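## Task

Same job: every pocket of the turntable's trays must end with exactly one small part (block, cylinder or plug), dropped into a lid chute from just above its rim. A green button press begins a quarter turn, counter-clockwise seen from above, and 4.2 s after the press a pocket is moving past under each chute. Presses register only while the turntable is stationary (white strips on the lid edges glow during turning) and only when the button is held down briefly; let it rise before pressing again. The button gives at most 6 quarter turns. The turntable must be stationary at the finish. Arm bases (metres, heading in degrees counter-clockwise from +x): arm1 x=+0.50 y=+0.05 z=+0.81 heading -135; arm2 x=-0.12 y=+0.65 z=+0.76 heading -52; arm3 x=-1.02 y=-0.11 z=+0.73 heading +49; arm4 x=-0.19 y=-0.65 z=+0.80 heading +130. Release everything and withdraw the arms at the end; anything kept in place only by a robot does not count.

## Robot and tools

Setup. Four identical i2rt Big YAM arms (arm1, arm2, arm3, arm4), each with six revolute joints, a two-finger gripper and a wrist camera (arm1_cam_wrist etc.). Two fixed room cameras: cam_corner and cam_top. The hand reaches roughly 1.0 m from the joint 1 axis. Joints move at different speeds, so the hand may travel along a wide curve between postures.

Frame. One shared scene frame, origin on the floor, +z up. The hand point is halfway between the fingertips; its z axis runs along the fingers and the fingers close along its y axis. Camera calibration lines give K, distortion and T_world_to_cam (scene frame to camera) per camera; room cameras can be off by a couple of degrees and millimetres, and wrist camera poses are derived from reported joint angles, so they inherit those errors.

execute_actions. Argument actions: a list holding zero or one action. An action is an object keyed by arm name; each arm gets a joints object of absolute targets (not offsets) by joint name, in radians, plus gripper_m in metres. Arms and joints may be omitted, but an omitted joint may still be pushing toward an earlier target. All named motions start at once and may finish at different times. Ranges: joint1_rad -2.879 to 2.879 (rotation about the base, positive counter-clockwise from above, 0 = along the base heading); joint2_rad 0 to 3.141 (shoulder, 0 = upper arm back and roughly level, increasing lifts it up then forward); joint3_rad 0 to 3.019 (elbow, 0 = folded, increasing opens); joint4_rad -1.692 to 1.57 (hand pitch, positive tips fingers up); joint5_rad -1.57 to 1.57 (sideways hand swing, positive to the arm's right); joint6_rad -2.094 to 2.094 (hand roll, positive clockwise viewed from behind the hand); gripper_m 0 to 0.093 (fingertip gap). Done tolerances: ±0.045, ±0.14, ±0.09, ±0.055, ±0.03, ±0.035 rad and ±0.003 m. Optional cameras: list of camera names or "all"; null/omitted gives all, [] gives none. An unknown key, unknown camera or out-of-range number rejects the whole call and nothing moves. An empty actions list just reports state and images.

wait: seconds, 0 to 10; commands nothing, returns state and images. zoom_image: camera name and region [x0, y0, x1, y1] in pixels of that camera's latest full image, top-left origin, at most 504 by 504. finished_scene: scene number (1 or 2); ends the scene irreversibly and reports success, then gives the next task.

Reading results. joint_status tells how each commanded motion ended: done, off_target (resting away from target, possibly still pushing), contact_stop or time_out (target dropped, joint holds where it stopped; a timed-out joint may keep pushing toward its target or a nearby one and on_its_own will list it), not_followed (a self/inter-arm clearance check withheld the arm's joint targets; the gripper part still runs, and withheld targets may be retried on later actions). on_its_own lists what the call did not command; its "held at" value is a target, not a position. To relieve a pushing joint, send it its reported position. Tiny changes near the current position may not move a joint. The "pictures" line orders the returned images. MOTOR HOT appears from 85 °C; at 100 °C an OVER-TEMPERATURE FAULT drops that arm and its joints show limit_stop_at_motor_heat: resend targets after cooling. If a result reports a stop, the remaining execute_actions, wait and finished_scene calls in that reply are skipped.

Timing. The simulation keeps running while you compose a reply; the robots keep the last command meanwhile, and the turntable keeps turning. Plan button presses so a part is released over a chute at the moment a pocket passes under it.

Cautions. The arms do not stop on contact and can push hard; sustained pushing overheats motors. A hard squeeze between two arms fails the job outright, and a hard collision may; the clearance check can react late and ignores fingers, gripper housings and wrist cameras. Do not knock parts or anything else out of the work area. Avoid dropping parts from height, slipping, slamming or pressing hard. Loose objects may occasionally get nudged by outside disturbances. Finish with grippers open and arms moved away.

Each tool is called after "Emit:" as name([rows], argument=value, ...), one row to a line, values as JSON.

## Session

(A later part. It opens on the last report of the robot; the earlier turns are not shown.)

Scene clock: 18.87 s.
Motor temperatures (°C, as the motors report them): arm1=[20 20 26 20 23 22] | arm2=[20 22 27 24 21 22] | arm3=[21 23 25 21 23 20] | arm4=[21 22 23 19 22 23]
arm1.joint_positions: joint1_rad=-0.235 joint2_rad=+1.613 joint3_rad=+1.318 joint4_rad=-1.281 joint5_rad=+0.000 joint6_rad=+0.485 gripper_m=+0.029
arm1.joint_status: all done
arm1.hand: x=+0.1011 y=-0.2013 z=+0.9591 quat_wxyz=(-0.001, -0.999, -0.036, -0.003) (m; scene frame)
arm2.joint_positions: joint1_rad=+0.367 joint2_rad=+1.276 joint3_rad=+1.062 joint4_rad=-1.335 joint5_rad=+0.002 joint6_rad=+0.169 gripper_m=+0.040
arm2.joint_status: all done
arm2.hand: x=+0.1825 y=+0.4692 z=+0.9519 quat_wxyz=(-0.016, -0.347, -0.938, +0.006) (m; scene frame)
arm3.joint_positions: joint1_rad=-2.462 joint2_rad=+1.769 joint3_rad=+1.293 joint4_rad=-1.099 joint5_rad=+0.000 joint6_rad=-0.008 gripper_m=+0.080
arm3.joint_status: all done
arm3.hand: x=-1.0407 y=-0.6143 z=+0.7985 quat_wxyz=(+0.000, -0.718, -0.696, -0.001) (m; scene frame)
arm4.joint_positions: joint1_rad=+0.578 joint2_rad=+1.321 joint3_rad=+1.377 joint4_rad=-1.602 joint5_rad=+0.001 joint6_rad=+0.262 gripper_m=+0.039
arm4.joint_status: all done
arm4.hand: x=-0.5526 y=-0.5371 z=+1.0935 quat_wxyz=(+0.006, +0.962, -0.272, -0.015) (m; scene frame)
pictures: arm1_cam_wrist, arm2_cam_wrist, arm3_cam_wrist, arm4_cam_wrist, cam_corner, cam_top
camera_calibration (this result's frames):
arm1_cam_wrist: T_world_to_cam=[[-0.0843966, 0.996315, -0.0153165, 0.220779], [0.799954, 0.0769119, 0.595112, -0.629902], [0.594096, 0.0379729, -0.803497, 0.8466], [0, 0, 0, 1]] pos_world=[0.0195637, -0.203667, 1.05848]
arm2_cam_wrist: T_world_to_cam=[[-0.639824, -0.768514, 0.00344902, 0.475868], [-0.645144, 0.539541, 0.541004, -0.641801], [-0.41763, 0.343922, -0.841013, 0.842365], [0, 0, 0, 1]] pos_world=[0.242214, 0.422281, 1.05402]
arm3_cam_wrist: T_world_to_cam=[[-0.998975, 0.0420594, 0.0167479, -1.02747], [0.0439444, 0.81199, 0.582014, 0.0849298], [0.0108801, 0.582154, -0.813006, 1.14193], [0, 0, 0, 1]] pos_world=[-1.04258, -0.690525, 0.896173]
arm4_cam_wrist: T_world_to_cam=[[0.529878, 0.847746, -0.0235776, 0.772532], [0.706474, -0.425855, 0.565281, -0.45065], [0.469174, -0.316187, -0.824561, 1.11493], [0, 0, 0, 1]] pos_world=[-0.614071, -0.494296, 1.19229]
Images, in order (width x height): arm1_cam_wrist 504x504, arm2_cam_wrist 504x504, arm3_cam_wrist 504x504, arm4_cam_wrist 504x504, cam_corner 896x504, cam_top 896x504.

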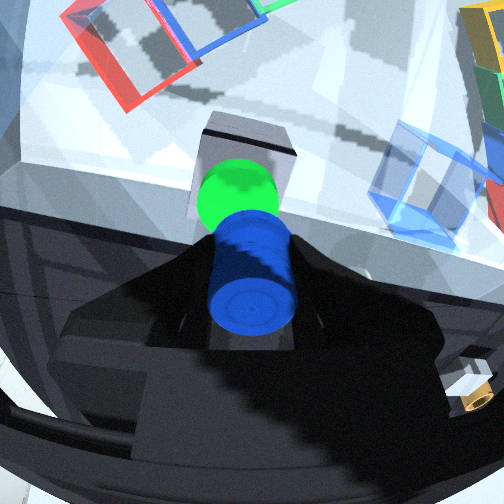

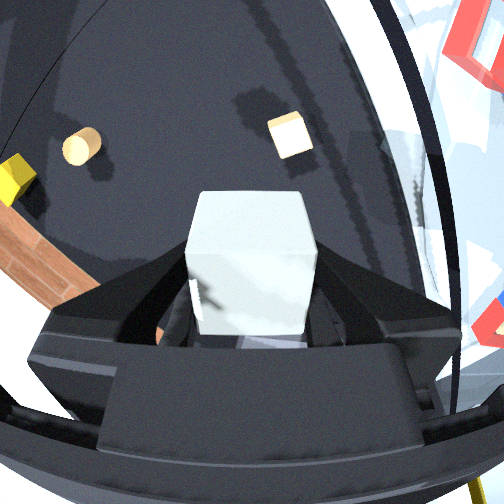

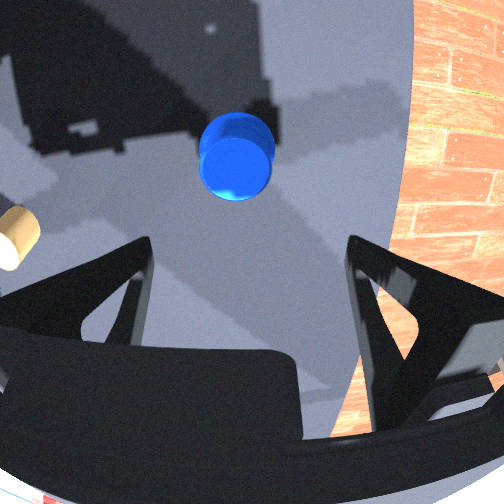

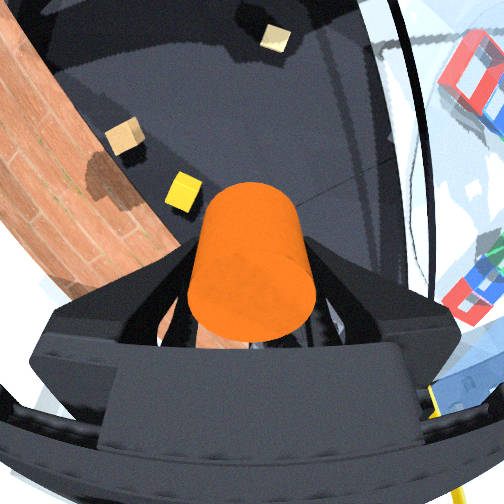

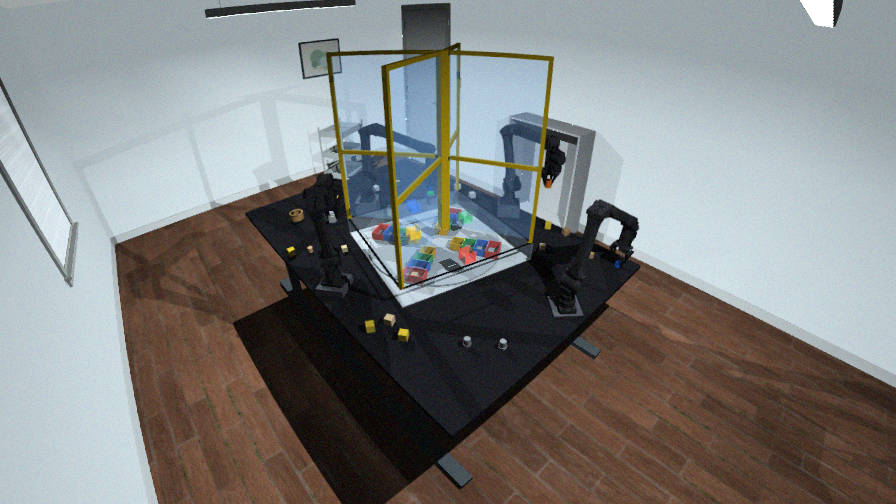

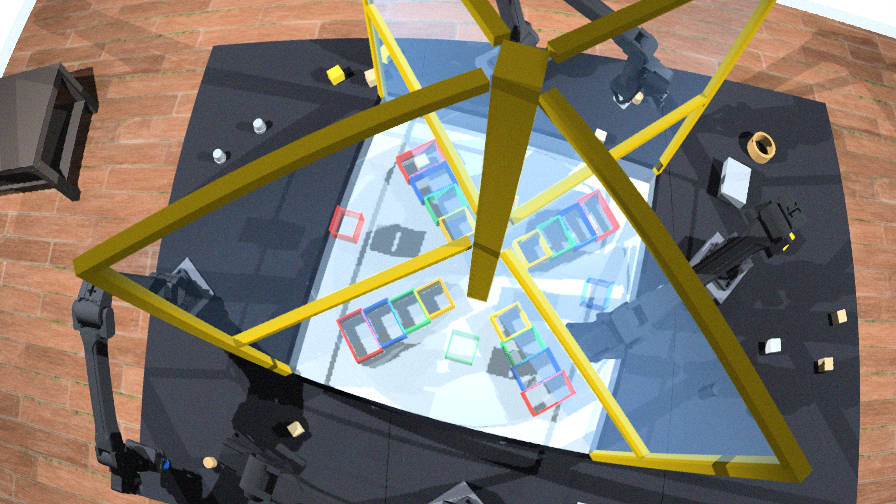

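Emit:
execute_actions([
  {"arm1":{"joints":{"joint4_rad":-1.235}},"arm2":{"joints":{"joint1_rad":-0.70,"joint2_rad":1.335,"joint3_rad":1.56,"joint4_rad":-1.69}},"arm3":{"joints":{"joint1_rad":-2.448,"joint2_rad":1.885,"joint4_rad":-0.95}},"arm4":{"joints":{"joint1_rad":-0.647,"joint3_rad":1.16,"joint4_rad":-1.40}}},
], cameras=["arm1_cam_wrist","arm2_cam_wrist","arm3_cam_wrist","arm4_cam_wrist"])

Scene clock: 22.47 s.
Motor temperatures (°C, as the motors report them): arm1=[20 20 27 20 23 22] | arm2=[20 22 28 24 21 22] | arm3=[21 23 26 21 23 20] | arm4=[21 22 24 19 22 23]
arm1.joint_positions: joint1_rad=-0.235 joint2_rad=+1.613 joint3_rad=+1.318 joint4_rad=-1.252 joint5_rad=+0.000 joint6_rad=+0.485 gripper_m=+0.029
arm1.joint_status: all done
arm1.hand: x=+0.0951 y=-0.2051 z=+0.9592 quat_wxyz=(-0.008, -0.999, -0.036, +0.010) (m; scene frame)
arm2.joint_positions: joint1_rad=-0.704 joint2_rad=+1.345 joint3_rad=+1.513 joint4_rad=-1.681 joint5_rad=+0.001 joint6_rad=+0.171 gripper_m=+0.040
arm2.joint_status: all done
arm2.hand: x=-0.1394 y=+0.2601 z=+1.0990 quat_wxyz=(-0.029, -0.777, -0.629, +0.019) (m; scene frame)
arm3.joint_positions: joint1_rad=-2.455 joint2_rad=+1.883 joint3_rad=+1.293 joint4_rad=-0.959 joint5_rad=+0.000 joint6_rad=-0.008 gripper_m=+0.080
arm3.joint_status: all done
arm3.hand: x=-1.0382 y=-0.6387 z=+0.7431 quat_wxyz=(-0.009, -0.716, -0.698, +0.008) (m; scene frame)
arm4.joint_positions: joint1_rad=-0.649 joint2_rad=+1.337 joint3_rad=+1.156 joint4_rad=-1.404 joint5_rad=+0.001 joint6_rad=+0.262 gripper_m=+0.039
arm4.joint_status: all done
arm4.hand: x=-0.2076 y=-0.2759 z=+0.9973 quat_wxyz=(+0.011, +0.630, -0.776, +0.008) (m; scene frame)
pictures: arm1_cam_wrist, arm2_cam_wrist, arm3_cam_wrist, arm4_cam_wrist
camera_calibration (this result's frames):
arm1_cam_wrist: T_world_to_cam=[[-0.0848244, 0.995988, -0.0285087, 0.236653], [0.814348, 0.0857848, 0.574002, -0.604117], [0.574145, 0.0254734, -0.818357, 0.863982], [0, 0, 0, 1]] pos_world=[0.0159843, -0.205888, 1.06056]
arm2_cam_wrist: T_world_to_cam=[[-0.980722, 0.19467, -0.0169739, -0.166896], [0.158381, 0.842761, 0.51446, -0.753907], [0.114455, 0.501854, -0.857346, 0.954563], [0, 0, 0, 1]] pos_world=[-0.153528, 0.188802, 1.20341]
arm3_cam_wrist: T_world_to_cam=[[-0.99921, 0.0360678, 0.0167082, -1.02706], [0.0392377, 0.827716, 0.559774, 0.158625], [0.00636021, 0.559987, -0.828477, 1.10376], [0, 0, 0, 1]] pos_world=[-1.03949, -0.712343, 0.842804]
arm4_cam_wrist: T_world_to_cam=[[0.976998, -0.213189, -0.00504664, 0.147609], [-0.166176, -0.77595, 0.608512, -0.849622], [-0.133644, -0.593676, -0.793529, 0.723797], [0, 0, 0, 1]] pos_world=[-0.188669, -0.198094, 1.0921]
Images, in order (width x height): arm1_cam_wrist 504x504, arm2_cam_wrist 504x504, arm3_cam_wrist 504x504, arm4_cam_wrist 504x504.

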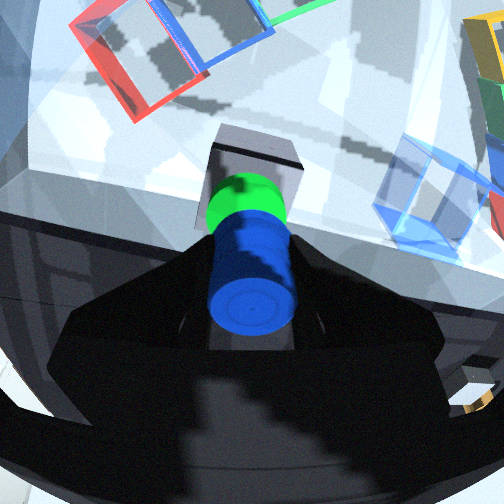

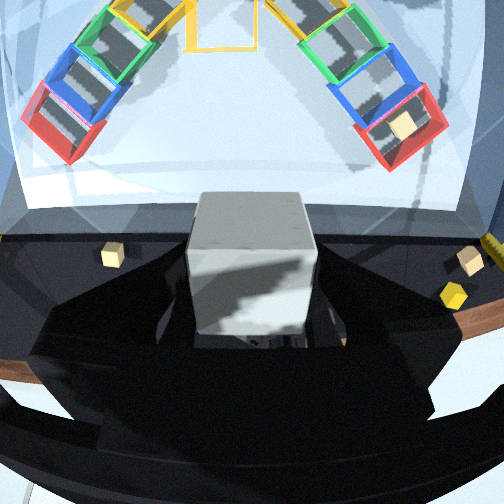

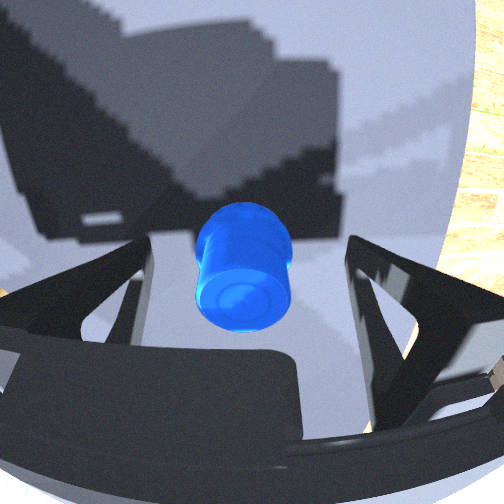

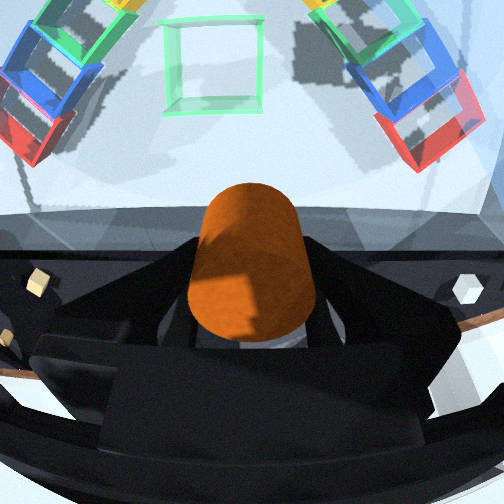

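Emit:
zoom_image(camera="arm1_cam_wrist", region=[344, 110, 504, 280])

Region (344, 110, 504, 280) of arm1_cam_wrist's 504x504 image, scaled by 2.965, with more detail than that image has; it fills the left 474 columns of this view, and the rest is white.

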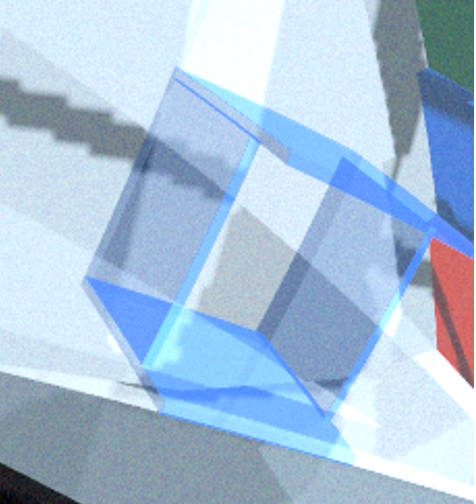

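Emit:
execute_actions(actions=[], cameras=[])

Emit:
execute_actions([
  {"arm1":{"joints":{"joint2_rad":1.72}},"arm2":{"joints":{"joint1_rad":-0.685,"joint2_rad":1.722,"joint4_rad":-1.367}},"arm3":{"joints":{"gripper_m":0.014}},"arm4":{"joints":{"joint1_rad":-0.622,"joint2_rad":1.522,"joint4_rad":-1.193}}},
], cameras=["arm2_cam_wrist","arm4_cam_wrist","cam_top"])

Scene clock: 23.67 s.
Motor temperatures (°C, as the motors report them): arm1=[20 20 27 20 23 22] | arm2=[20 22 28 23 21 22] | arm3=[21 23 26 21 23 20] | arm4=[21 22 24 19 22 23]
arm1.joint_positions: joint1_rad=-0.235 joint2_rad=+1.613 joint3_rad=+1.318 joint4_rad=-1.252 joint5_rad=+0.000 joint6_rad=+0.485 gripper_m=+0.029
arm1.joint_status: all done
arm1.hand: x=+0.0951 y=-0.2051 z=+0.9592 quat_wxyz=(-0.008, -0.999, -0.036, +0.010) (m; scene frame)
arm2.joint_positions: joint1_rad=-0.704 joint2_rad=+1.345 joint3_rad=+1.513 joint4_rad=-1.681 joint5_rad=+0.001 joint6_rad=+0.171 gripper_m=+0.040
arm2.joint_status: all done
arm2.hand: x=-0.1394 y=+0.2601 z=+1.0990 quat_wxyz=(-0.029, -0.777, -0.629, +0.019) (m; scene frame)
arm3.joint_positions: joint1_rad=-2.455 joint2_rad=+1.883 joint3_rad=+1.293 joint4_rad=-0.959 joint5_rad=+0.000 joint6_rad=-0.008 gripper_m=+0.080
arm3.joint_status: all done
arm3.hand: x=-1.0382 y=-0.6387 z=+0.7431 quat_wxyz=(-0.009, -0.716, -0.698, +0.008) (m; scene frame)
arm4.joint_positions: joint1_rad=-0.649 joint2_rad=+1.337 joint3_rad=+1.156 joint4_rad=-1.404 joint5_rad=+0.001 joint6_rad=+0.262 gripper_m=+0.039
arm4.joint_status: all done
arm4.hand: x=-0.2076 y=-0.2759 z=+0.9973 quat_wxyz=(+0.011, +0.630, -0.776, +0.008) (m; scene frame)
pictures: none
No camera images: the call's "cameras" was empty. Leave "cameras" out to get every camera's image.

Scene clock: 25.00 s.
Motor temperatures (°C, as the motors report them): arm1=[20 20 27 20 23 22] | arm2=[20 22 28 23 21 22] | arm3=[21 23 26 21 23 20] | arm4=[21 22 24 19 22 23]
arm1.joint_positions: joint1_rad=-0.235 joint2_rad=+1.691 joint3_rad=+1.336 joint4_rad=-1.253 joint5_rad=+0.000 joint6_rad=+0.486 gripper_m=+0.028
arm1.joint_status: all done
arm1.hand: x=+0.0892 y=-0.2089 z=+0.9302 quat_wxyz=(+0.007, -0.999, -0.036, -0.016) (m; scene frame)
arm2.joint_positions: joint1_rad=-0.690 joint2_rad=+1.736 joint3_rad=+1.524 joint4_rad=-1.374 joint5_rad=+0.001 joint6_rad=+0.171 gripper_m=+0.040
arm2.joint_status: all done
arm2.hand: x=-0.1352 y=+0.1313 z=+0.9341 quat_wxyz=(-0.001, -0.773, -0.635, -0.005) (m; scene frame)
arm3.joint_positions: joint1_rad=-2.455 joint2_rad=+1.875 joint3_rad=+1.293 joint4_rad=-0.957 joint5_rad=+0.000 joint6_rad=-0.008 gripper_m=+0.029
arm3.joint_status: gripper_m off_target (ended at +0.029, target +0.014)
arm3.hand: x=-1.0381 y=-0.6402 z=+0.7470 quat_wxyz=(-0.012, -0.716, -0.698, +0.012) (m; scene frame)
arm4.joint_positions: joint1_rad=-0.628 joint2_rad=+1.532 joint3_rad=+1.153 joint4_rad=-1.202 joint5_rad=+0.001 joint6_rad=+0.262 gripper_m=+0.039
arm4.joint_status: all done
arm4.hand: x=-0.2204 y=-0.2227 z=+0.9212 quat_wxyz=(+0.010, +0.638, -0.770, +0.006) (m; scene frame)
pictures: arm2_cam_wrist, arm4_cam_wrist, cam_top
camera_calibration (this result's frames):
arm2_cam_wrist: T_world_to_cam=[[-0.983554, 0.18053, -0.00545343, -0.149792], [0.144656, 0.805469, 0.574713, -0.614398], [0.108146, 0.564472, -0.818337, 0.831833], [0, 0, 0, 1]] pos_world=[-0.148411, 0.0523742, 1.03301]
arm4_cam_wrist: T_world_to_cam=[[0.981318, -0.192289, -0.00634708, 0.177896], [-0.149267, -0.781748, 0.605467, -0.758895], [-0.121387, -0.593208, -0.795845, 0.698166], [0, 0, 0, 1]] pos_world=[-0.203103, -0.1449, 1.01625]
Images, in order (width x height): arm2_cam_wrist 504x504, arm4_cam_wrist 504x504, cam_top 896x504.

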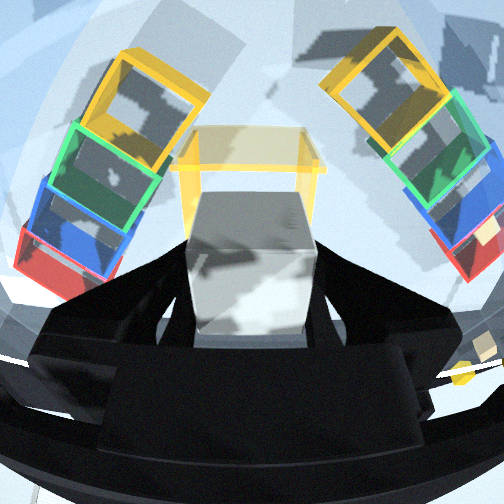

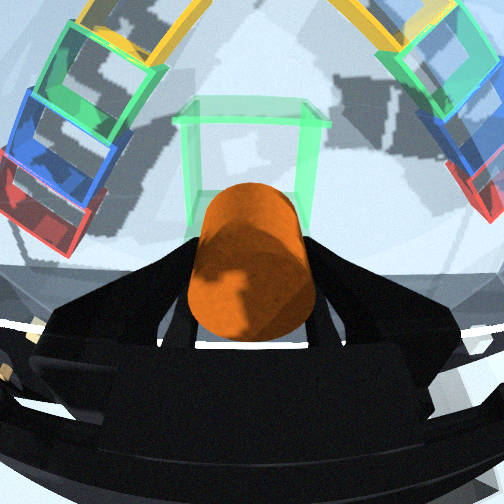

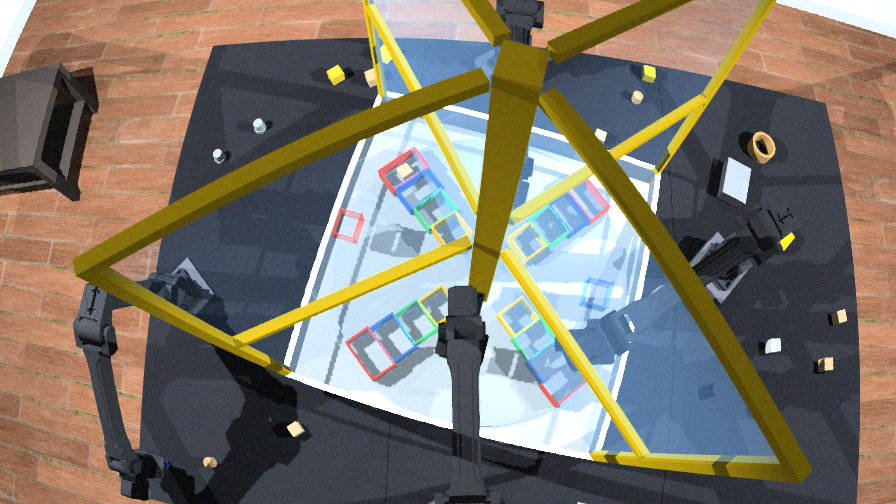

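Emit:
execute_actions([
  {"arm1":{"joints":{"joint1_rad":-0.506,"joint2_rad":1.46,"joint3_rad":1.145}},"arm2":{"joints":{"joint4_rad":-1.43}},"arm3":{"joints":{"joint2_rad":1.66,"joint4_rad":-1.2}},"arm4":{"joints":{"joint4_rad":-1.165}}},
], cameras=["arm1_cam_wrist","arm2_cam_wrist","arm4_cam_wrist"])

Scene clock: 26.30 s.
Motor temperatures (°C, as the motors report them): arm1=[20 20 27 20 23 22] | arm2=[20 23 29 23 21 22] | arm3=[21 23 26 20 23 20] | arm4=[21 22 24 19 22 23]
arm1.joint_positions: joint1_rad=-0.511 joint2_rad=+1.465 joint3_rad=+1.142 joint4_rad=-1.234 joint5_rad=+0.001 joint6_rad=+0.487 gripper_m=+0.028
arm1.joint_status: all done
arm1.hand: x=+0.1014 y=-0.0679 z=+0.9566 quat_wxyz=(-0.004, -0.995, +0.102, +0.006) (m; scene frame)
arm2.joint_positions: joint1_rad=-0.690 joint2_rad=+1.736 joint3_rad=+1.524 joint4_rad=-1.420 joint5_rad=+0.001 joint6_rad=+0.171 gripper_m=+0.040
arm2.joint_status: all done
arm2.hand: x=-0.1349 y=+0.1426 z=+0.9344 quat_wxyz=(+0.016, -0.772, -0.635, -0.020) (m; scene frame)
arm3.joint_positions: joint1_rad=-2.455 joint2_rad=+1.643 joint3_rad=+1.293 joint4_rad=-1.192 joint5_rad=+0.000 joint6_rad=-0.008 gripper_m=+0.029
arm3.joint_status: all done
arm3.hand: x=-1.0367 y=-0.5957 z=+0.8576 quat_wxyz=(-0.011, -0.716, -0.698, +0.011) (m; scene frame)
arm4.joint_positions: joint1_rad=-0.628 joint2_rad=+1.532 joint3_rad=+1.153 joint4_rad=-1.176 joint5_rad=+0.001 joint6_rad=+0.262 gripper_m=+0.039
arm4.joint_status: all done
arm4.hand: x=-0.2209 y=-0.2161 z=+0.9211 quat_wxyz=(+0.002, +0.638, -0.770, -0.005) (m; scene frame)
pictures: arm1_cam_wrist, arm2_cam_wrist, arm4_cam_wrist
camera_calibration (this result's frames):
arm1_cam_wrist: T_world_to_cam=[[0.19099, 0.98133, -0.0226888, 0.06595], [0.800534, -0.142344, 0.582137, -0.641441], [0.568039, -0.129345, -0.812774, 0.839593], [0, 0, 0, 1]] pos_world=[0.0239783, -0.0474262, 1.0573]
arm2_cam_wrist: T_world_to_cam=[[-0.983635, 0.180163, 0.00175522, -0.158262], [0.14362, 0.778165, 0.611419, -0.6543], [0.108789, 0.601665, -0.791305, 0.795186], [0, 0, 0, 1]] pos_world=[-0.148209, 0.0592309, 1.02956]
arm4_cam_wrist: T_world_to_cam=[[0.981244, -0.192299, -0.0134568, 0.186175], [-0.148281, -0.797552, 0.584743, -0.737925], [-0.123178, -0.57178, -0.811107, 0.720235], [0, 0, 0, 1]] pos_world=[-0.203386, -0.140916, 1.01819]
Images, in order (width x height): arm1_cam_wrist 504x504, arm2_cam_wrist 504x504, arm4_cam_wrist 504x504.

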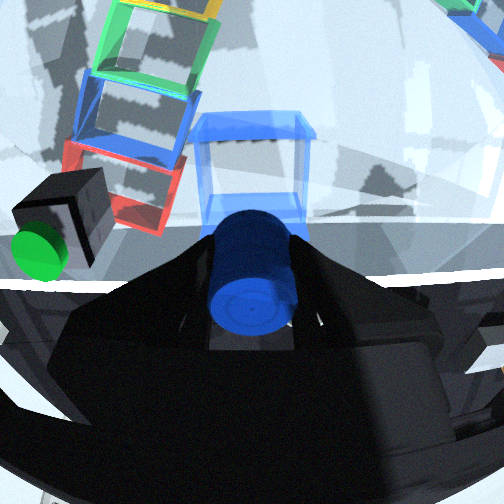

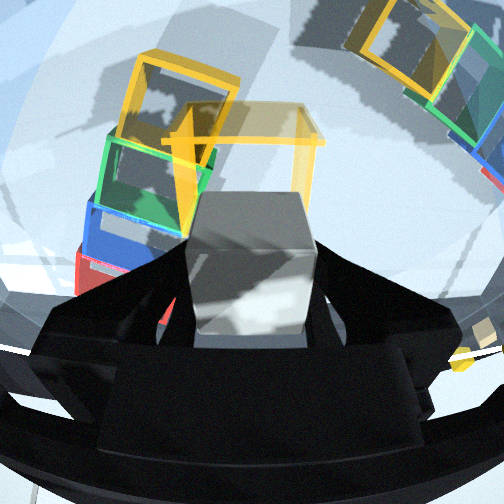

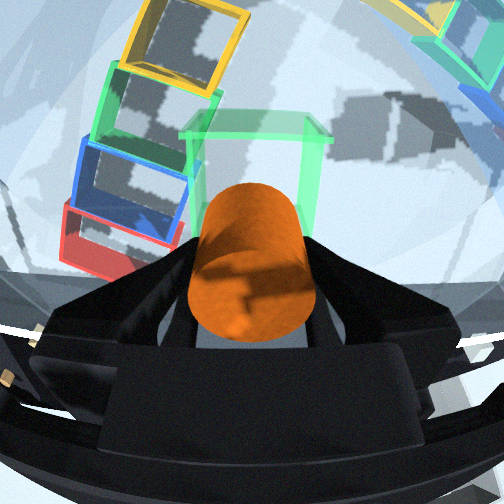

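Emit:
wait(seconds=1.48)

Emit:
execute_actions([
  {"arm1":{"joints":{"gripper_m":0.06}},"arm2":{"joints":{"gripper_m":0.065}},"arm4":{"joints":{"gripper_m":0.065}}},
], cameras=["arm1_cam_wrist","arm2_cam_wrist","arm4_cam_wrist","cam_top"])

Scene clock: 27.87 s.
Motor temperatures (°C, as the motors report them): arm1=[20 20 27 20 23 22] | arm2=[20 23 29 23 21 22] | arm3=[21 23 26 20 23 20] | arm4=[21 22 24 19 22 23]
arm1.joint_positions: joint1_rad=-0.511 joint2_rad=+1.465 joint3_rad=+1.142 joint4_rad=-1.234 joint5_rad=+0.001 joint6_rad=+0.487 gripper_m=+0.028
arm1.joint_status: all done
arm1.hand: x=+0.1014 y=-0.0679 z=+0.9566 quat_wxyz=(-0.004, -0.995, +0.102, +0.006) (m; scene frame)
arm2.joint_positions: joint1_rad=-0.690 joint2_rad=+1.736 joint3_rad=+1.524 joint4_rad=-1.420 joint5_rad=+0.001 joint6_rad=+0.171 gripper_m=+0.040
arm2.joint_status: all done
arm2.hand: x=-0.1349 y=+0.1426 z=+0.9344 quat_wxyz=(+0.016, -0.772, -0.635, -0.020) (m; scene frame)
arm3.joint_positions: joint1_rad=-2.455 joint2_rad=+1.643 joint3_rad=+1.293 joint4_rad=-1.192 joint5_rad=+0.000 joint6_rad=-0.008 gripper_m=+0.029
arm3.joint_status: all done
arm3.hand: x=-1.0367 y=-0.5957 z=+0.8576 quat_wxyz=(-0.011, -0.716, -0.698, +0.011) (m; scene frame)
arm4.joint_positions: joint1_rad=-0.628 joint2_rad=+1.532 joint3_rad=+1.153 joint4_rad=-1.176 joint5_rad=+0.001 joint6_rad=+0.262 gripper_m=+0.039
arm4.joint_status: all done
arm4.hand: x=-0.2209 y=-0.2161 z=+0.9211 quat_wxyz=(+0.002, +0.638, -0.770, -0.005) (m; scene frame)
wait: 1.50 s; at rest by 0.20 s
pictures: arm1_cam_wrist, arm2_cam_wrist, arm3_cam_wrist, arm4_cam_wrist, cam_corner, cam_top
camera_calibration (this result's frames):
arm1_cam_wrist: T_world_to_cam=[[0.19099, 0.98133, -0.0226888, 0.06595], [0.800534, -0.142344, 0.582137, -0.641441], [0.568039, -0.129345, -0.812774, 0.839593], [0, 0, 0, 1]] pos_world=[0.0239783, -0.0474262, 1.0573]
arm2_cam_wrist: T_world_to_cam=[[-0.983635, 0.180163, 0.00175522, -0.158262], [0.14362, 0.778165, 0.611419, -0.6543], [0.108789, 0.601665, -0.791305, 0.795186], [0, 0, 0, 1]] pos_world=[-0.148209, 0.0592309, 1.02956]
arm3_cam_wrist: T_world_to_cam=[[-0.999219, 0.0358032, 0.0166934, -1.0292], [0.0390498, 0.831341, 0.554388, 0.0653951], [0.00597094, 0.554608, -0.832091, 1.174], [0, 0, 0, 1]] pos_world=[-1.03796, -0.668629, 0.957805]
arm4_cam_wrist: T_world_to_cam=[[0.981244, -0.192299, -0.0134568, 0.186175], [-0.148281, -0.797552, 0.584743, -0.737925], [-0.123178, -0.57178, -0.811107, 0.720235], [0, 0, 0, 1]] pos_world=[-0.203386, -0.140916, 1.01819]
Images, in order (width x height): arm1_cam_wrist 504x504, arm2_cam_wrist 504x504, arm3_cam_wrist 504x504, arm4_cam_wrist 504x504, cam_corner 896x504, cam_top 896x504.

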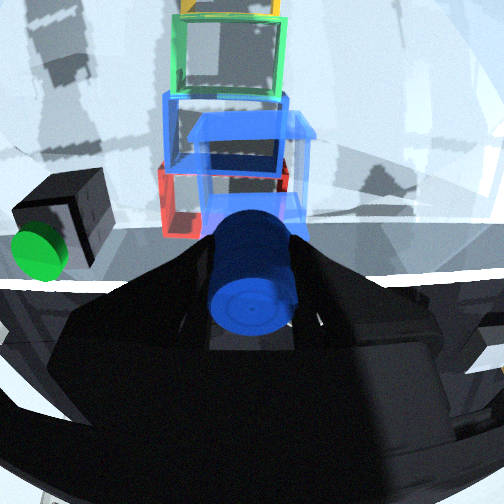

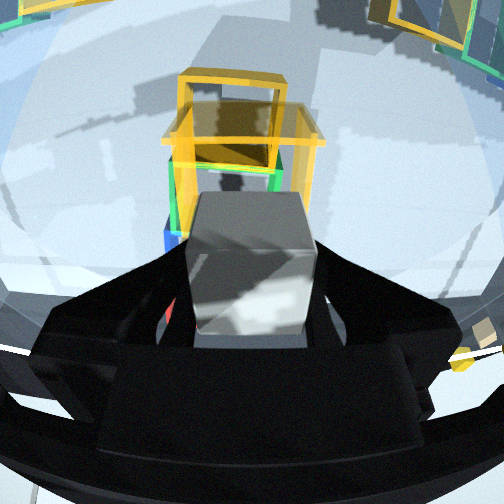

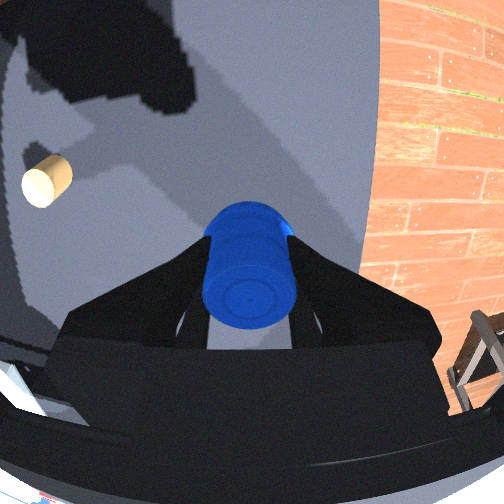

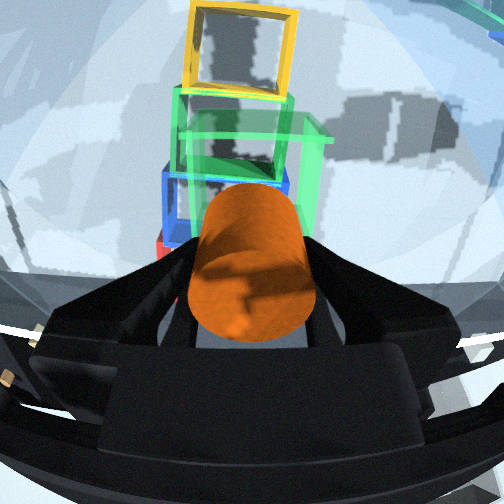

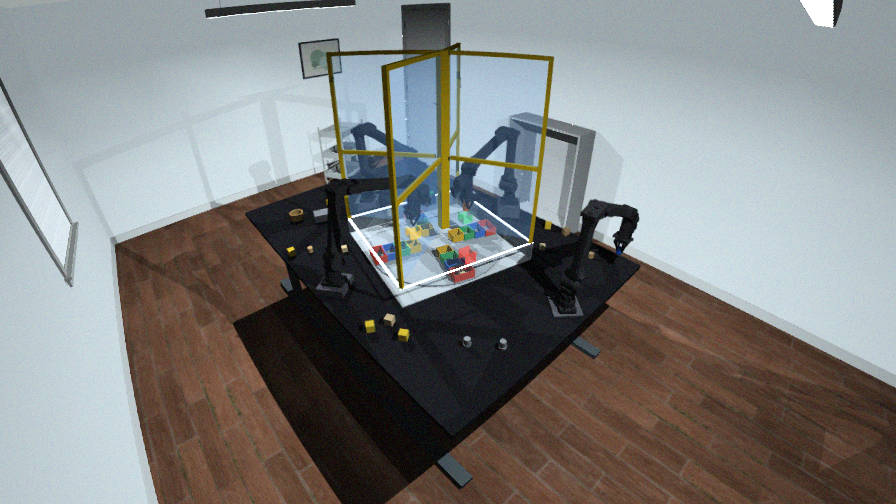

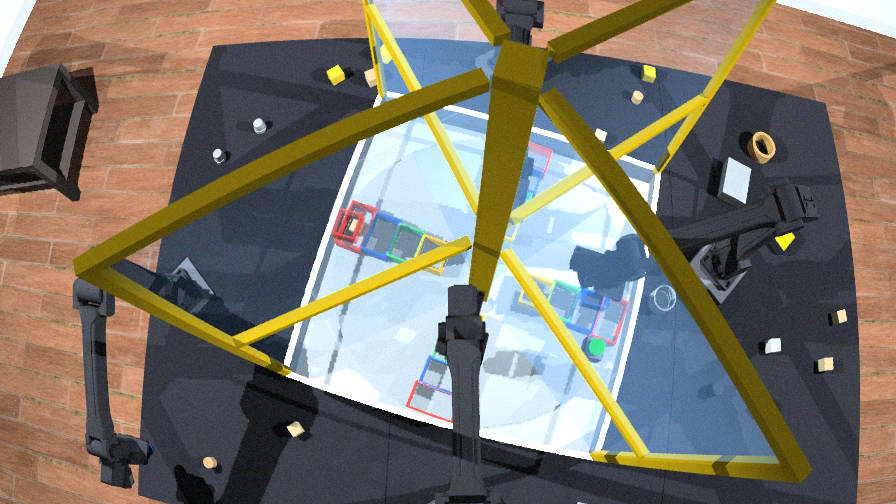

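Scene clock: 28.47 s.
Motor temperatures (°C, as the motors report them): arm1=[20 20 27 20 23 22] | arm2=[20 23 29 23 21 22] | arm3=[21 23 26 20 23 20] | arm4=[21 22 24 19 22 23]
arm1.joint_positions: joint1_rad=-0.511 joint2_rad=+1.465 joint3_rad=+1.142 joint4_rad=-1.234 joint5_rad=+0.001 joint6_rad=+0.487 gripper_m=+0.060
arm1.joint_status: all done
arm1.hand: x=+0.1014 y=-0.0679 z=+0.9566 quat_wxyz=(-0.004, -0.995, +0.102, +0.006) (m; scene frame)
arm2.joint_positions: joint1_rad=-0.690 joint2_rad=+1.736 joint3_rad=+1.524 joint4_rad=-1.420 joint5_rad=+0.001 joint6_rad=+0.171 gripper_m=+0.065
arm2.joint_status: all done
arm2.hand: x=-0.1349 y=+0.1426 z=+0.9344 quat_wxyz=(+0.016, -0.772, -0.635, -0.020) (m; scene frame)
arm3.joint_positions: joint1_rad=-2.455 joint2_rad=+1.643 joint3_rad=+1.293 joint4_rad=-1.192 joint5_rad=+0.000 joint6_rad=-0.008 gripper_m=+0.029
arm3.joint_status: not commanded
arm3.hand: x=-1.0367 y=-0.5957 z=+0.8576 quat_wxyz=(-0.011, -0.716, -0.698, +0.011) (m; scene frame)
arm4.joint_positions: joint1_rad=-0.628 joint2_rad=+1.532 joint3_rad=+1.153 joint4_rad=-1.176 joint5_rad=+0.001 joint6_rad=+0.262 gripper_m=+0.065
arm4.joint_status: all done
arm4.hand: x=-0.2209 y=-0.2161 z=+0.9211 quat_wxyz=(+0.002, +0.638, -0.770, -0.005) (m; scene frame)
pictures: arm1_cam_wrist, arm2_cam_wrist, arm4_cam_wrist, cam_top
camera_calibration (this result's frames):
arm1_cam_wrist: T_world_to_cam=[[0.19099, 0.98133, -0.0226888, 0.06595], [0.800534, -0.142344, 0.582137, -0.641441], [0.568039, -0.129345, -0.812774, 0.839593], [0, 0, 0, 1]] pos_world=[0.0239783, -0.0474262, 1.0573]
arm2_cam_wrist: T_world_to_cam=[[-0.983635, 0.180163, 0.00175522, -0.158262], [0.14362, 0.778165, 0.611419, -0.6543], [0.108789, 0.601665, -0.791305, 0.795186], [0, 0, 0, 1]] pos_world=[-0.148209, 0.0592309, 1.02956]
arm4_cam_wrist: T_world_to_cam=[[0.981244, -0.192299, -0.0134568, 0.186175], [-0.148281, -0.797552, 0.584743, -0.737925], [-0.123178, -0.57178, -0.811107, 0.720235], [0, 0, 0, 1]] pos_world=[-0.203386, -0.140916, 1.01819]
Images, in order (width x height): arm1_cam_wrist 504x504, arm2_cam_wrist 504x504, arm4_cam_wrist 504x504, cam_top 896x504.

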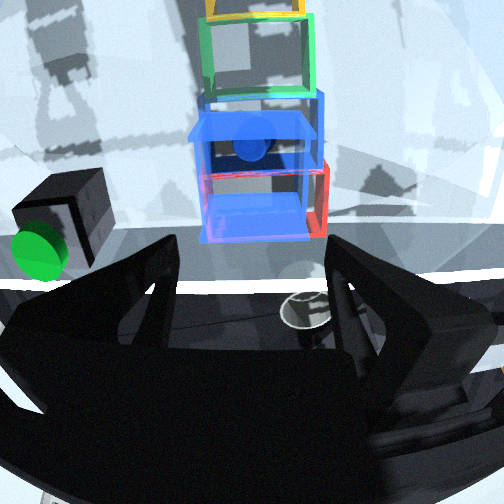

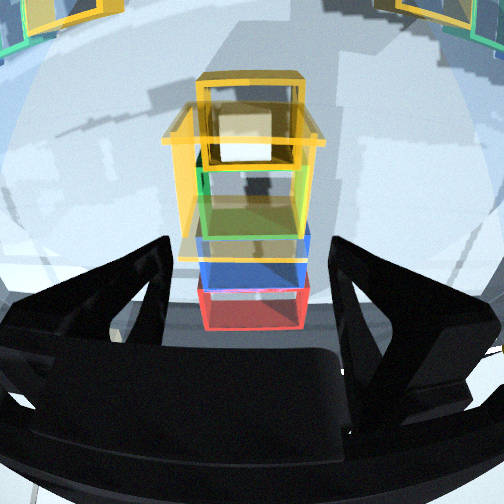

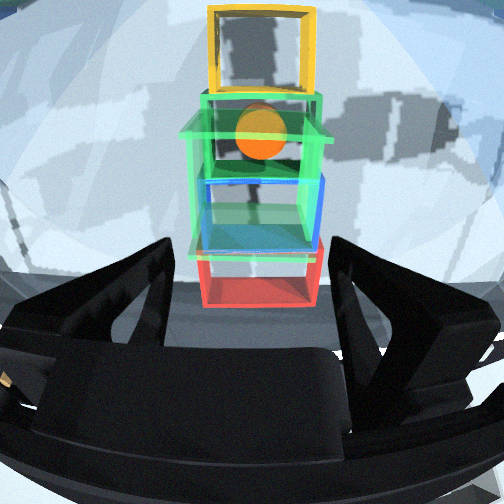

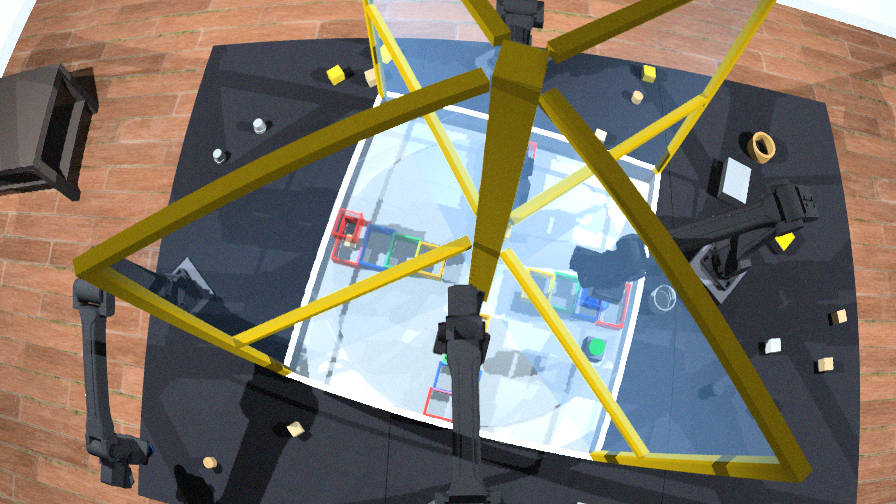

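Emit:
execute_actions([
  {"arm1":{"joints":{"joint1_rad":0.85,"joint2_rad":1.34,"joint3_rad":0.905,"joint4_rad":-1.115,"gripper_m":0.08}},"arm2":{"joints":{"joint1_rad":0.245,"joint2_rad":1.28,"joint3_rad":1.05,"joint6_rad":-0.26,"gripper_m":0.075}},"arm3":{"joints":{"joint1_rad":-1.6,"joint2_rad":1.0,"joint4_rad":-1.69}},"arm4":{"joints":{"joint1_rad":0.483,"joint2_rad":1.42,"joint4_rad":-1.31,"joint6_rad":0.445,"gripper_m":0.075}}},
])

Scene clock: 32.53 s.
Motor temperatures (°C, as the motors report them): arm1=[20 20 28 20 23 22] | arm2=[20 23 29 23 21 22] | arm3=[21 23 26 20 23 20] | arm4=[21 22 24 19 22 23]
arm1.joint_positions: joint1_rad=+0.851 joint2_rad=+1.343 joint3_rad=+0.902 joint4_rad=-1.125 joint5_rad=+0.001 joint6_rad=+0.487 gripper_m=+0.080
arm1.joint_status: all done
arm1.hand: x=+0.5246 y=-0.3018 z=+0.9168 quat_wxyz=(-0.004, -0.837, -0.546, +0.003) (m; scene frame)
arm2.joint_positions: joint1_rad=+0.248 joint2_rad=+1.276 joint3_rad=+1.061 joint4_rad=-1.423 joint5_rad=-0.001 joint6_rad=-0.244 gripper_m=+0.075
arm2.joint_status: all done
arm2.hand: x=+0.1417 y=+0.4480 z=+0.9523 quat_wxyz=(+0.024, -0.205, -0.978, -0.010) (m; scene frame)
arm3.joint_positions: joint1_rad=-1.602 joint2_rad=+0.992 joint3_rad=+1.293 joint4_rad=-1.685 joint5_rad=-0.003 joint6_rad=-0.008 gripper_m=+0.029
arm3.joint_status: all done
arm3.hand: x=-0.8144 y=-0.3053 z=+1.0868 quat_wxyz=(-0.088, -0.361, -0.928, +0.034) (m; scene frame)
arm4.joint_positions: joint1_rad=+0.486 joint2_rad=+1.426 joint3_rad=+1.153 joint4_rad=-1.301 joint5_rad=+0.001 joint6_rad=+0.436 gripper_m=+0.075
arm4.joint_status: all done
arm4.hand: x=-0.5603 y=-0.4984 z=+0.9692 quat_wxyz=(+0.007, +0.918, -0.397, +0.000) (m; scene frame)
pictures: arm1_cam_wrist, arm2_cam_wrist, arm3_cam_wrist, arm4_cam_wrist, cam_corner, cam_top
camera_calibration (this result's frames):
arm1_cam_wrist: T_world_to_cam=[[-0.920321, 0.390792, -0.0170488, 0.613312], [0.308273, 0.751438, 0.58336, -0.463456], [0.240783, 0.531623, -0.812035, 0.907012], [0, 0, 0, 1]] pos_world=[0.488921, -0.373607, 1.01734]
arm2_cam_wrist: T_world_to_cam=[[-0.38899, -0.921203, -0.00852482, 0.477669], [-0.730991, 0.303012, 0.611421, -0.605798], [-0.560659, 0.244068, -0.79126, 0.85049], [0, 0, 0, 1]] pos_world=[0.21981, 0.416017, 1.04743]
arm3_cam_wrist: T_world_to_cam=[[-0.686155, -0.727279, 0.0160175, -0.798548], [-0.656644, 0.628689, 0.416616, -0.790454], [-0.313067, 0.275346, -0.908941, 0.940751], [0, 0, 0, 1]] pos_world=[-0.772456, -0.342849, 1.19719]
arm4_cam_wrist: T_world_to_cam=[[0.733739, 0.679257, -0.015426, 0.763248], [0.554415, -0.585451, 0.591499, -0.548605], [0.392748, -0.442558, -0.806158, 0.90469], [0, 0, 0, 1]] pos_world=[-0.611185, -0.439245, 1.0656]
Images, in order (width x height): arm1_cam_wrist 504x504, arm2_cam_wrist 504x504, arm3_cam_wrist 504x504, arm4_cam_wrist 504x504, cam_corner 896x504, cam_top 896x504.

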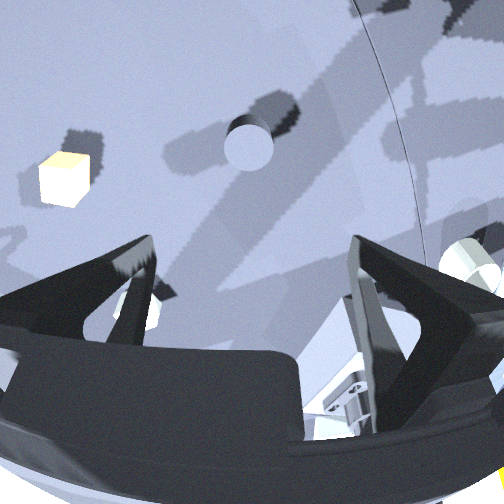

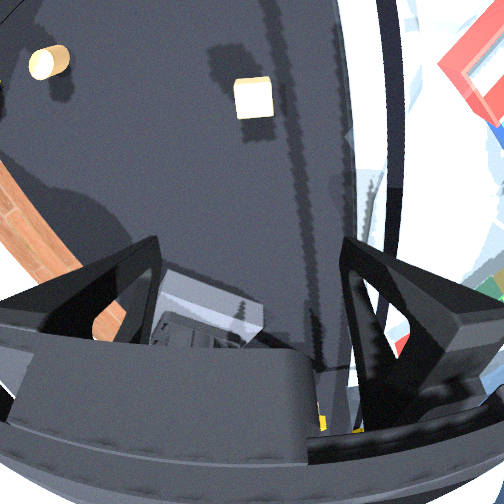

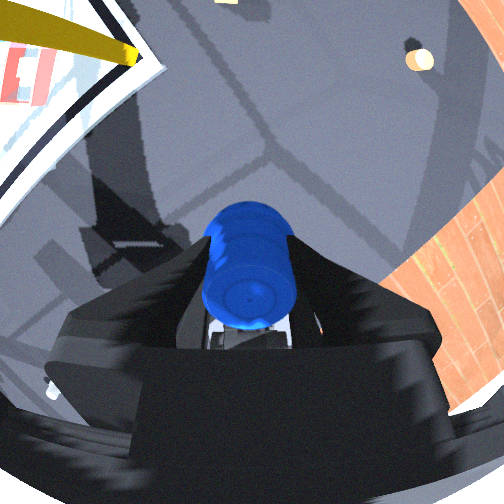

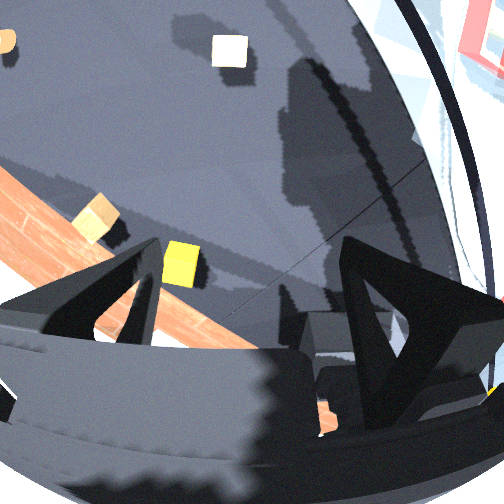

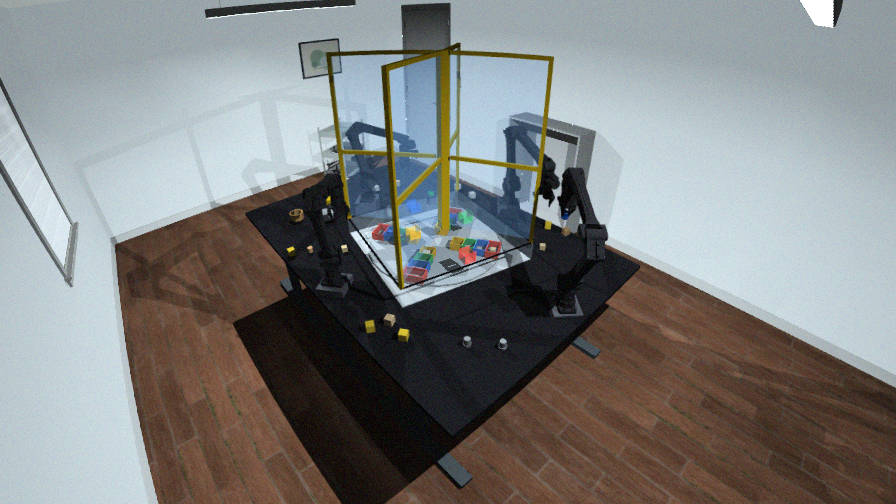

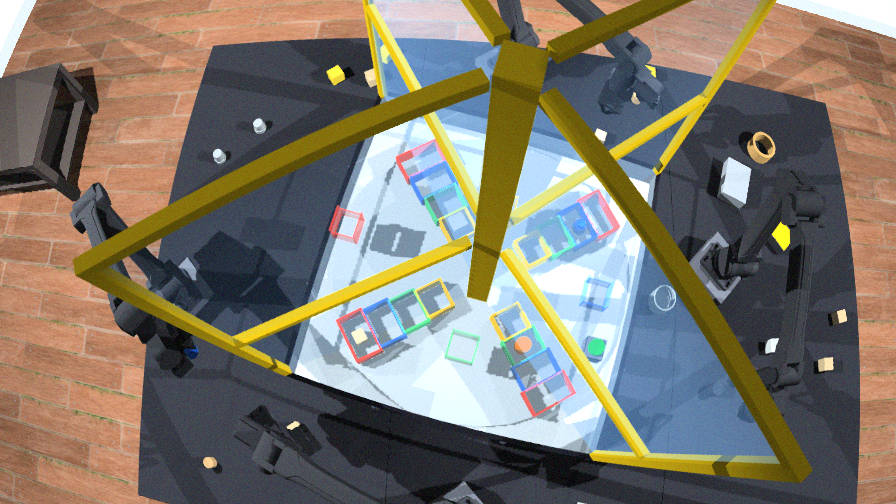

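Emit:
execute_actions([
  {"arm1":{"joints":{"joint1_rad":0.868,"joint2_rad":1.685,"joint3_rad":0.722,"joint4_rad":-0.58}},"arm2":{"joints":{"joint2_rad":1.575,"joint3_rad":0.732,"joint4_rad":-0.722}},"arm3":{"joints":{"joint1_rad":-0.95}},"arm4":{"joints":{"joint1_rad":0.466,"joint2_rad":1.905,"joint3_rad":1.09,"joint4_rad":-0.733}}},
], cameras=["arm1_cam_wrist","arm2_cam_wrist","arm3_cam_wrist","arm4_cam_wrist"])

Scene clock: 34.57 s.
Motor temperatures (°C, as the motors report them): arm1=[20 20 27 20 23 22] | arm2=[20 23 29 23 21 22] | arm3=[21 23 26 20 23 20] | arm4=[21 22 24 19 22 23]
arm1.joint_positions: joint1_rad=+0.860 joint2_rad=+1.700 joint3_rad=+0.709 joint4_rad=-0.596 joint5_rad=+0.001 joint6_rad=+0.487 gripper_m=+0.080
arm1.joint_status: all done
arm1.hand: x=+0.5276 y=-0.2964 z=+0.7427 quat_wxyz=(+0.005, -0.835, -0.551, -0.002) (m; scene frame)
arm2.joint_positions: joint1_rad=+0.248 joint2_rad=+1.587 joint3_rad=+0.727 joint4_rad=-0.732 joint5_rad=-0.001 joint6_rad=-0.245 gripper_m=+0.075
arm2.joint_status: all done
arm2.hand: x=+0.1489 y=+0.4416 z=+0.7393 quat_wxyz=(+0.004, -0.205, -0.979, -0.001) (m; scene frame)
arm3.joint_positions: joint1_rad=-0.952 joint2_rad=+0.992 joint3_rad=+1.293 joint4_rad=-1.685 joint5_rad=-0.001 joint6_rad=-0.008 gripper_m=+0.029
arm3.joint_status: all done
arm3.hand: x=-0.7399 y=-0.1417 z=+1.0864 quat_wxyz=(-0.093, -0.046, -0.995, +0.006) (m; scene frame)
arm4.joint_positions: joint1_rad=+0.473 joint2_rad=+1.910 joint3_rad=+1.081 joint4_rad=-0.742 joint5_rad=+0.001 joint6_rad=+0.436 gripper_m=+0.075
arm4.joint_status: all done
arm4.hand: x=-0.6239 y=-0.4699 z=+0.7412 quat_wxyz=(+0.007, +0.915, -0.403, -0.002) (m; scene frame)
pictures: arm1_cam_wrist, arm2_cam_wrist, arm3_cam_wrist, arm4_cam_wrist
camera_calibration (this result's frames):
arm1_cam_wrist: T_world_to_cam=[[-0.924173, 0.381908, -0.00708902, 0.60301], [0.301886, 0.741647, 0.59902, -0.378069], [0.234028, 0.551458, -0.800703, 0.763119], [0, 0, 0, 1]] pos_world=[0.492828, -0.370729, 0.841777]
arm2_cam_wrist: T_world_to_cam=[[-0.388428, -0.921474, 0.00307068, 0.464309], [-0.752486, 0.319115, 0.576134, -0.446168], [-0.531872, 0.221476, -0.81735, 0.712556], [0, 0, 0, 1]] pos_world=[0.223604, 0.412413, 0.838035]
arm3_cam_wrist: T_world_to_cam=[[-0.106391, -0.994136, 0.0193397, -0.240868], [-0.902481, 0.10471, 0.417809, -1.10168], [-0.417384, 0.0269974, -0.908329, 0.805636], [0, 0, 0, 1]] pos_world=[-0.683609, -0.145848, 1.19673]
arm4_cam_wrist: T_world_to_cam=[[0.742721, 0.66938, -0.0171962, 0.789311], [0.548709, -0.593708, 0.588582, -0.367063], [0.383776, -0.446588, -0.808254, 0.752505], [0, 0, 0, 1]] pos_world=[-0.67362, -0.410218, 0.837836]
Images, in order (width x height): arm1_cam_wrist 504x504, arm2_cam_wrist 504x504, arm3_cam_wrist 504x504, arm4_cam_wrist 504x504.

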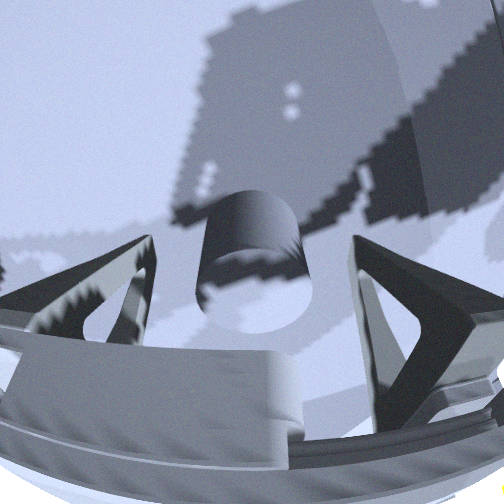

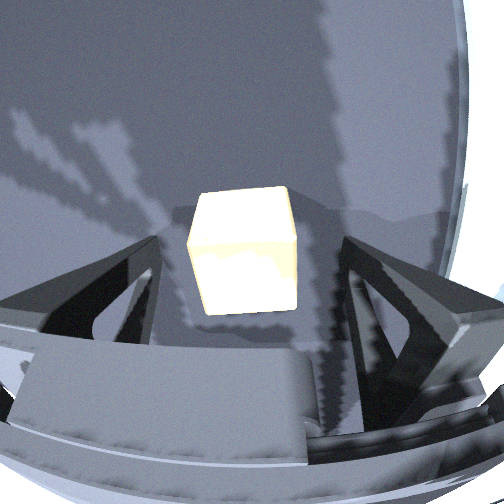

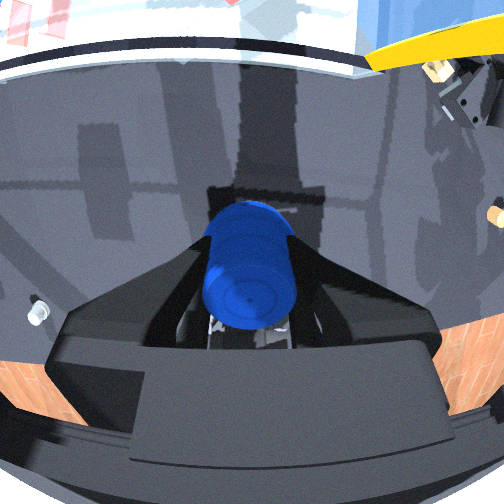

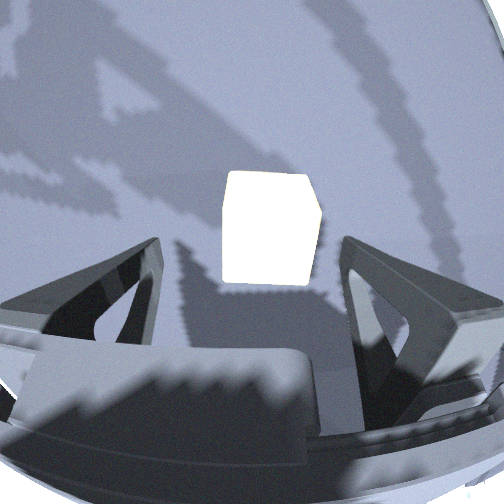

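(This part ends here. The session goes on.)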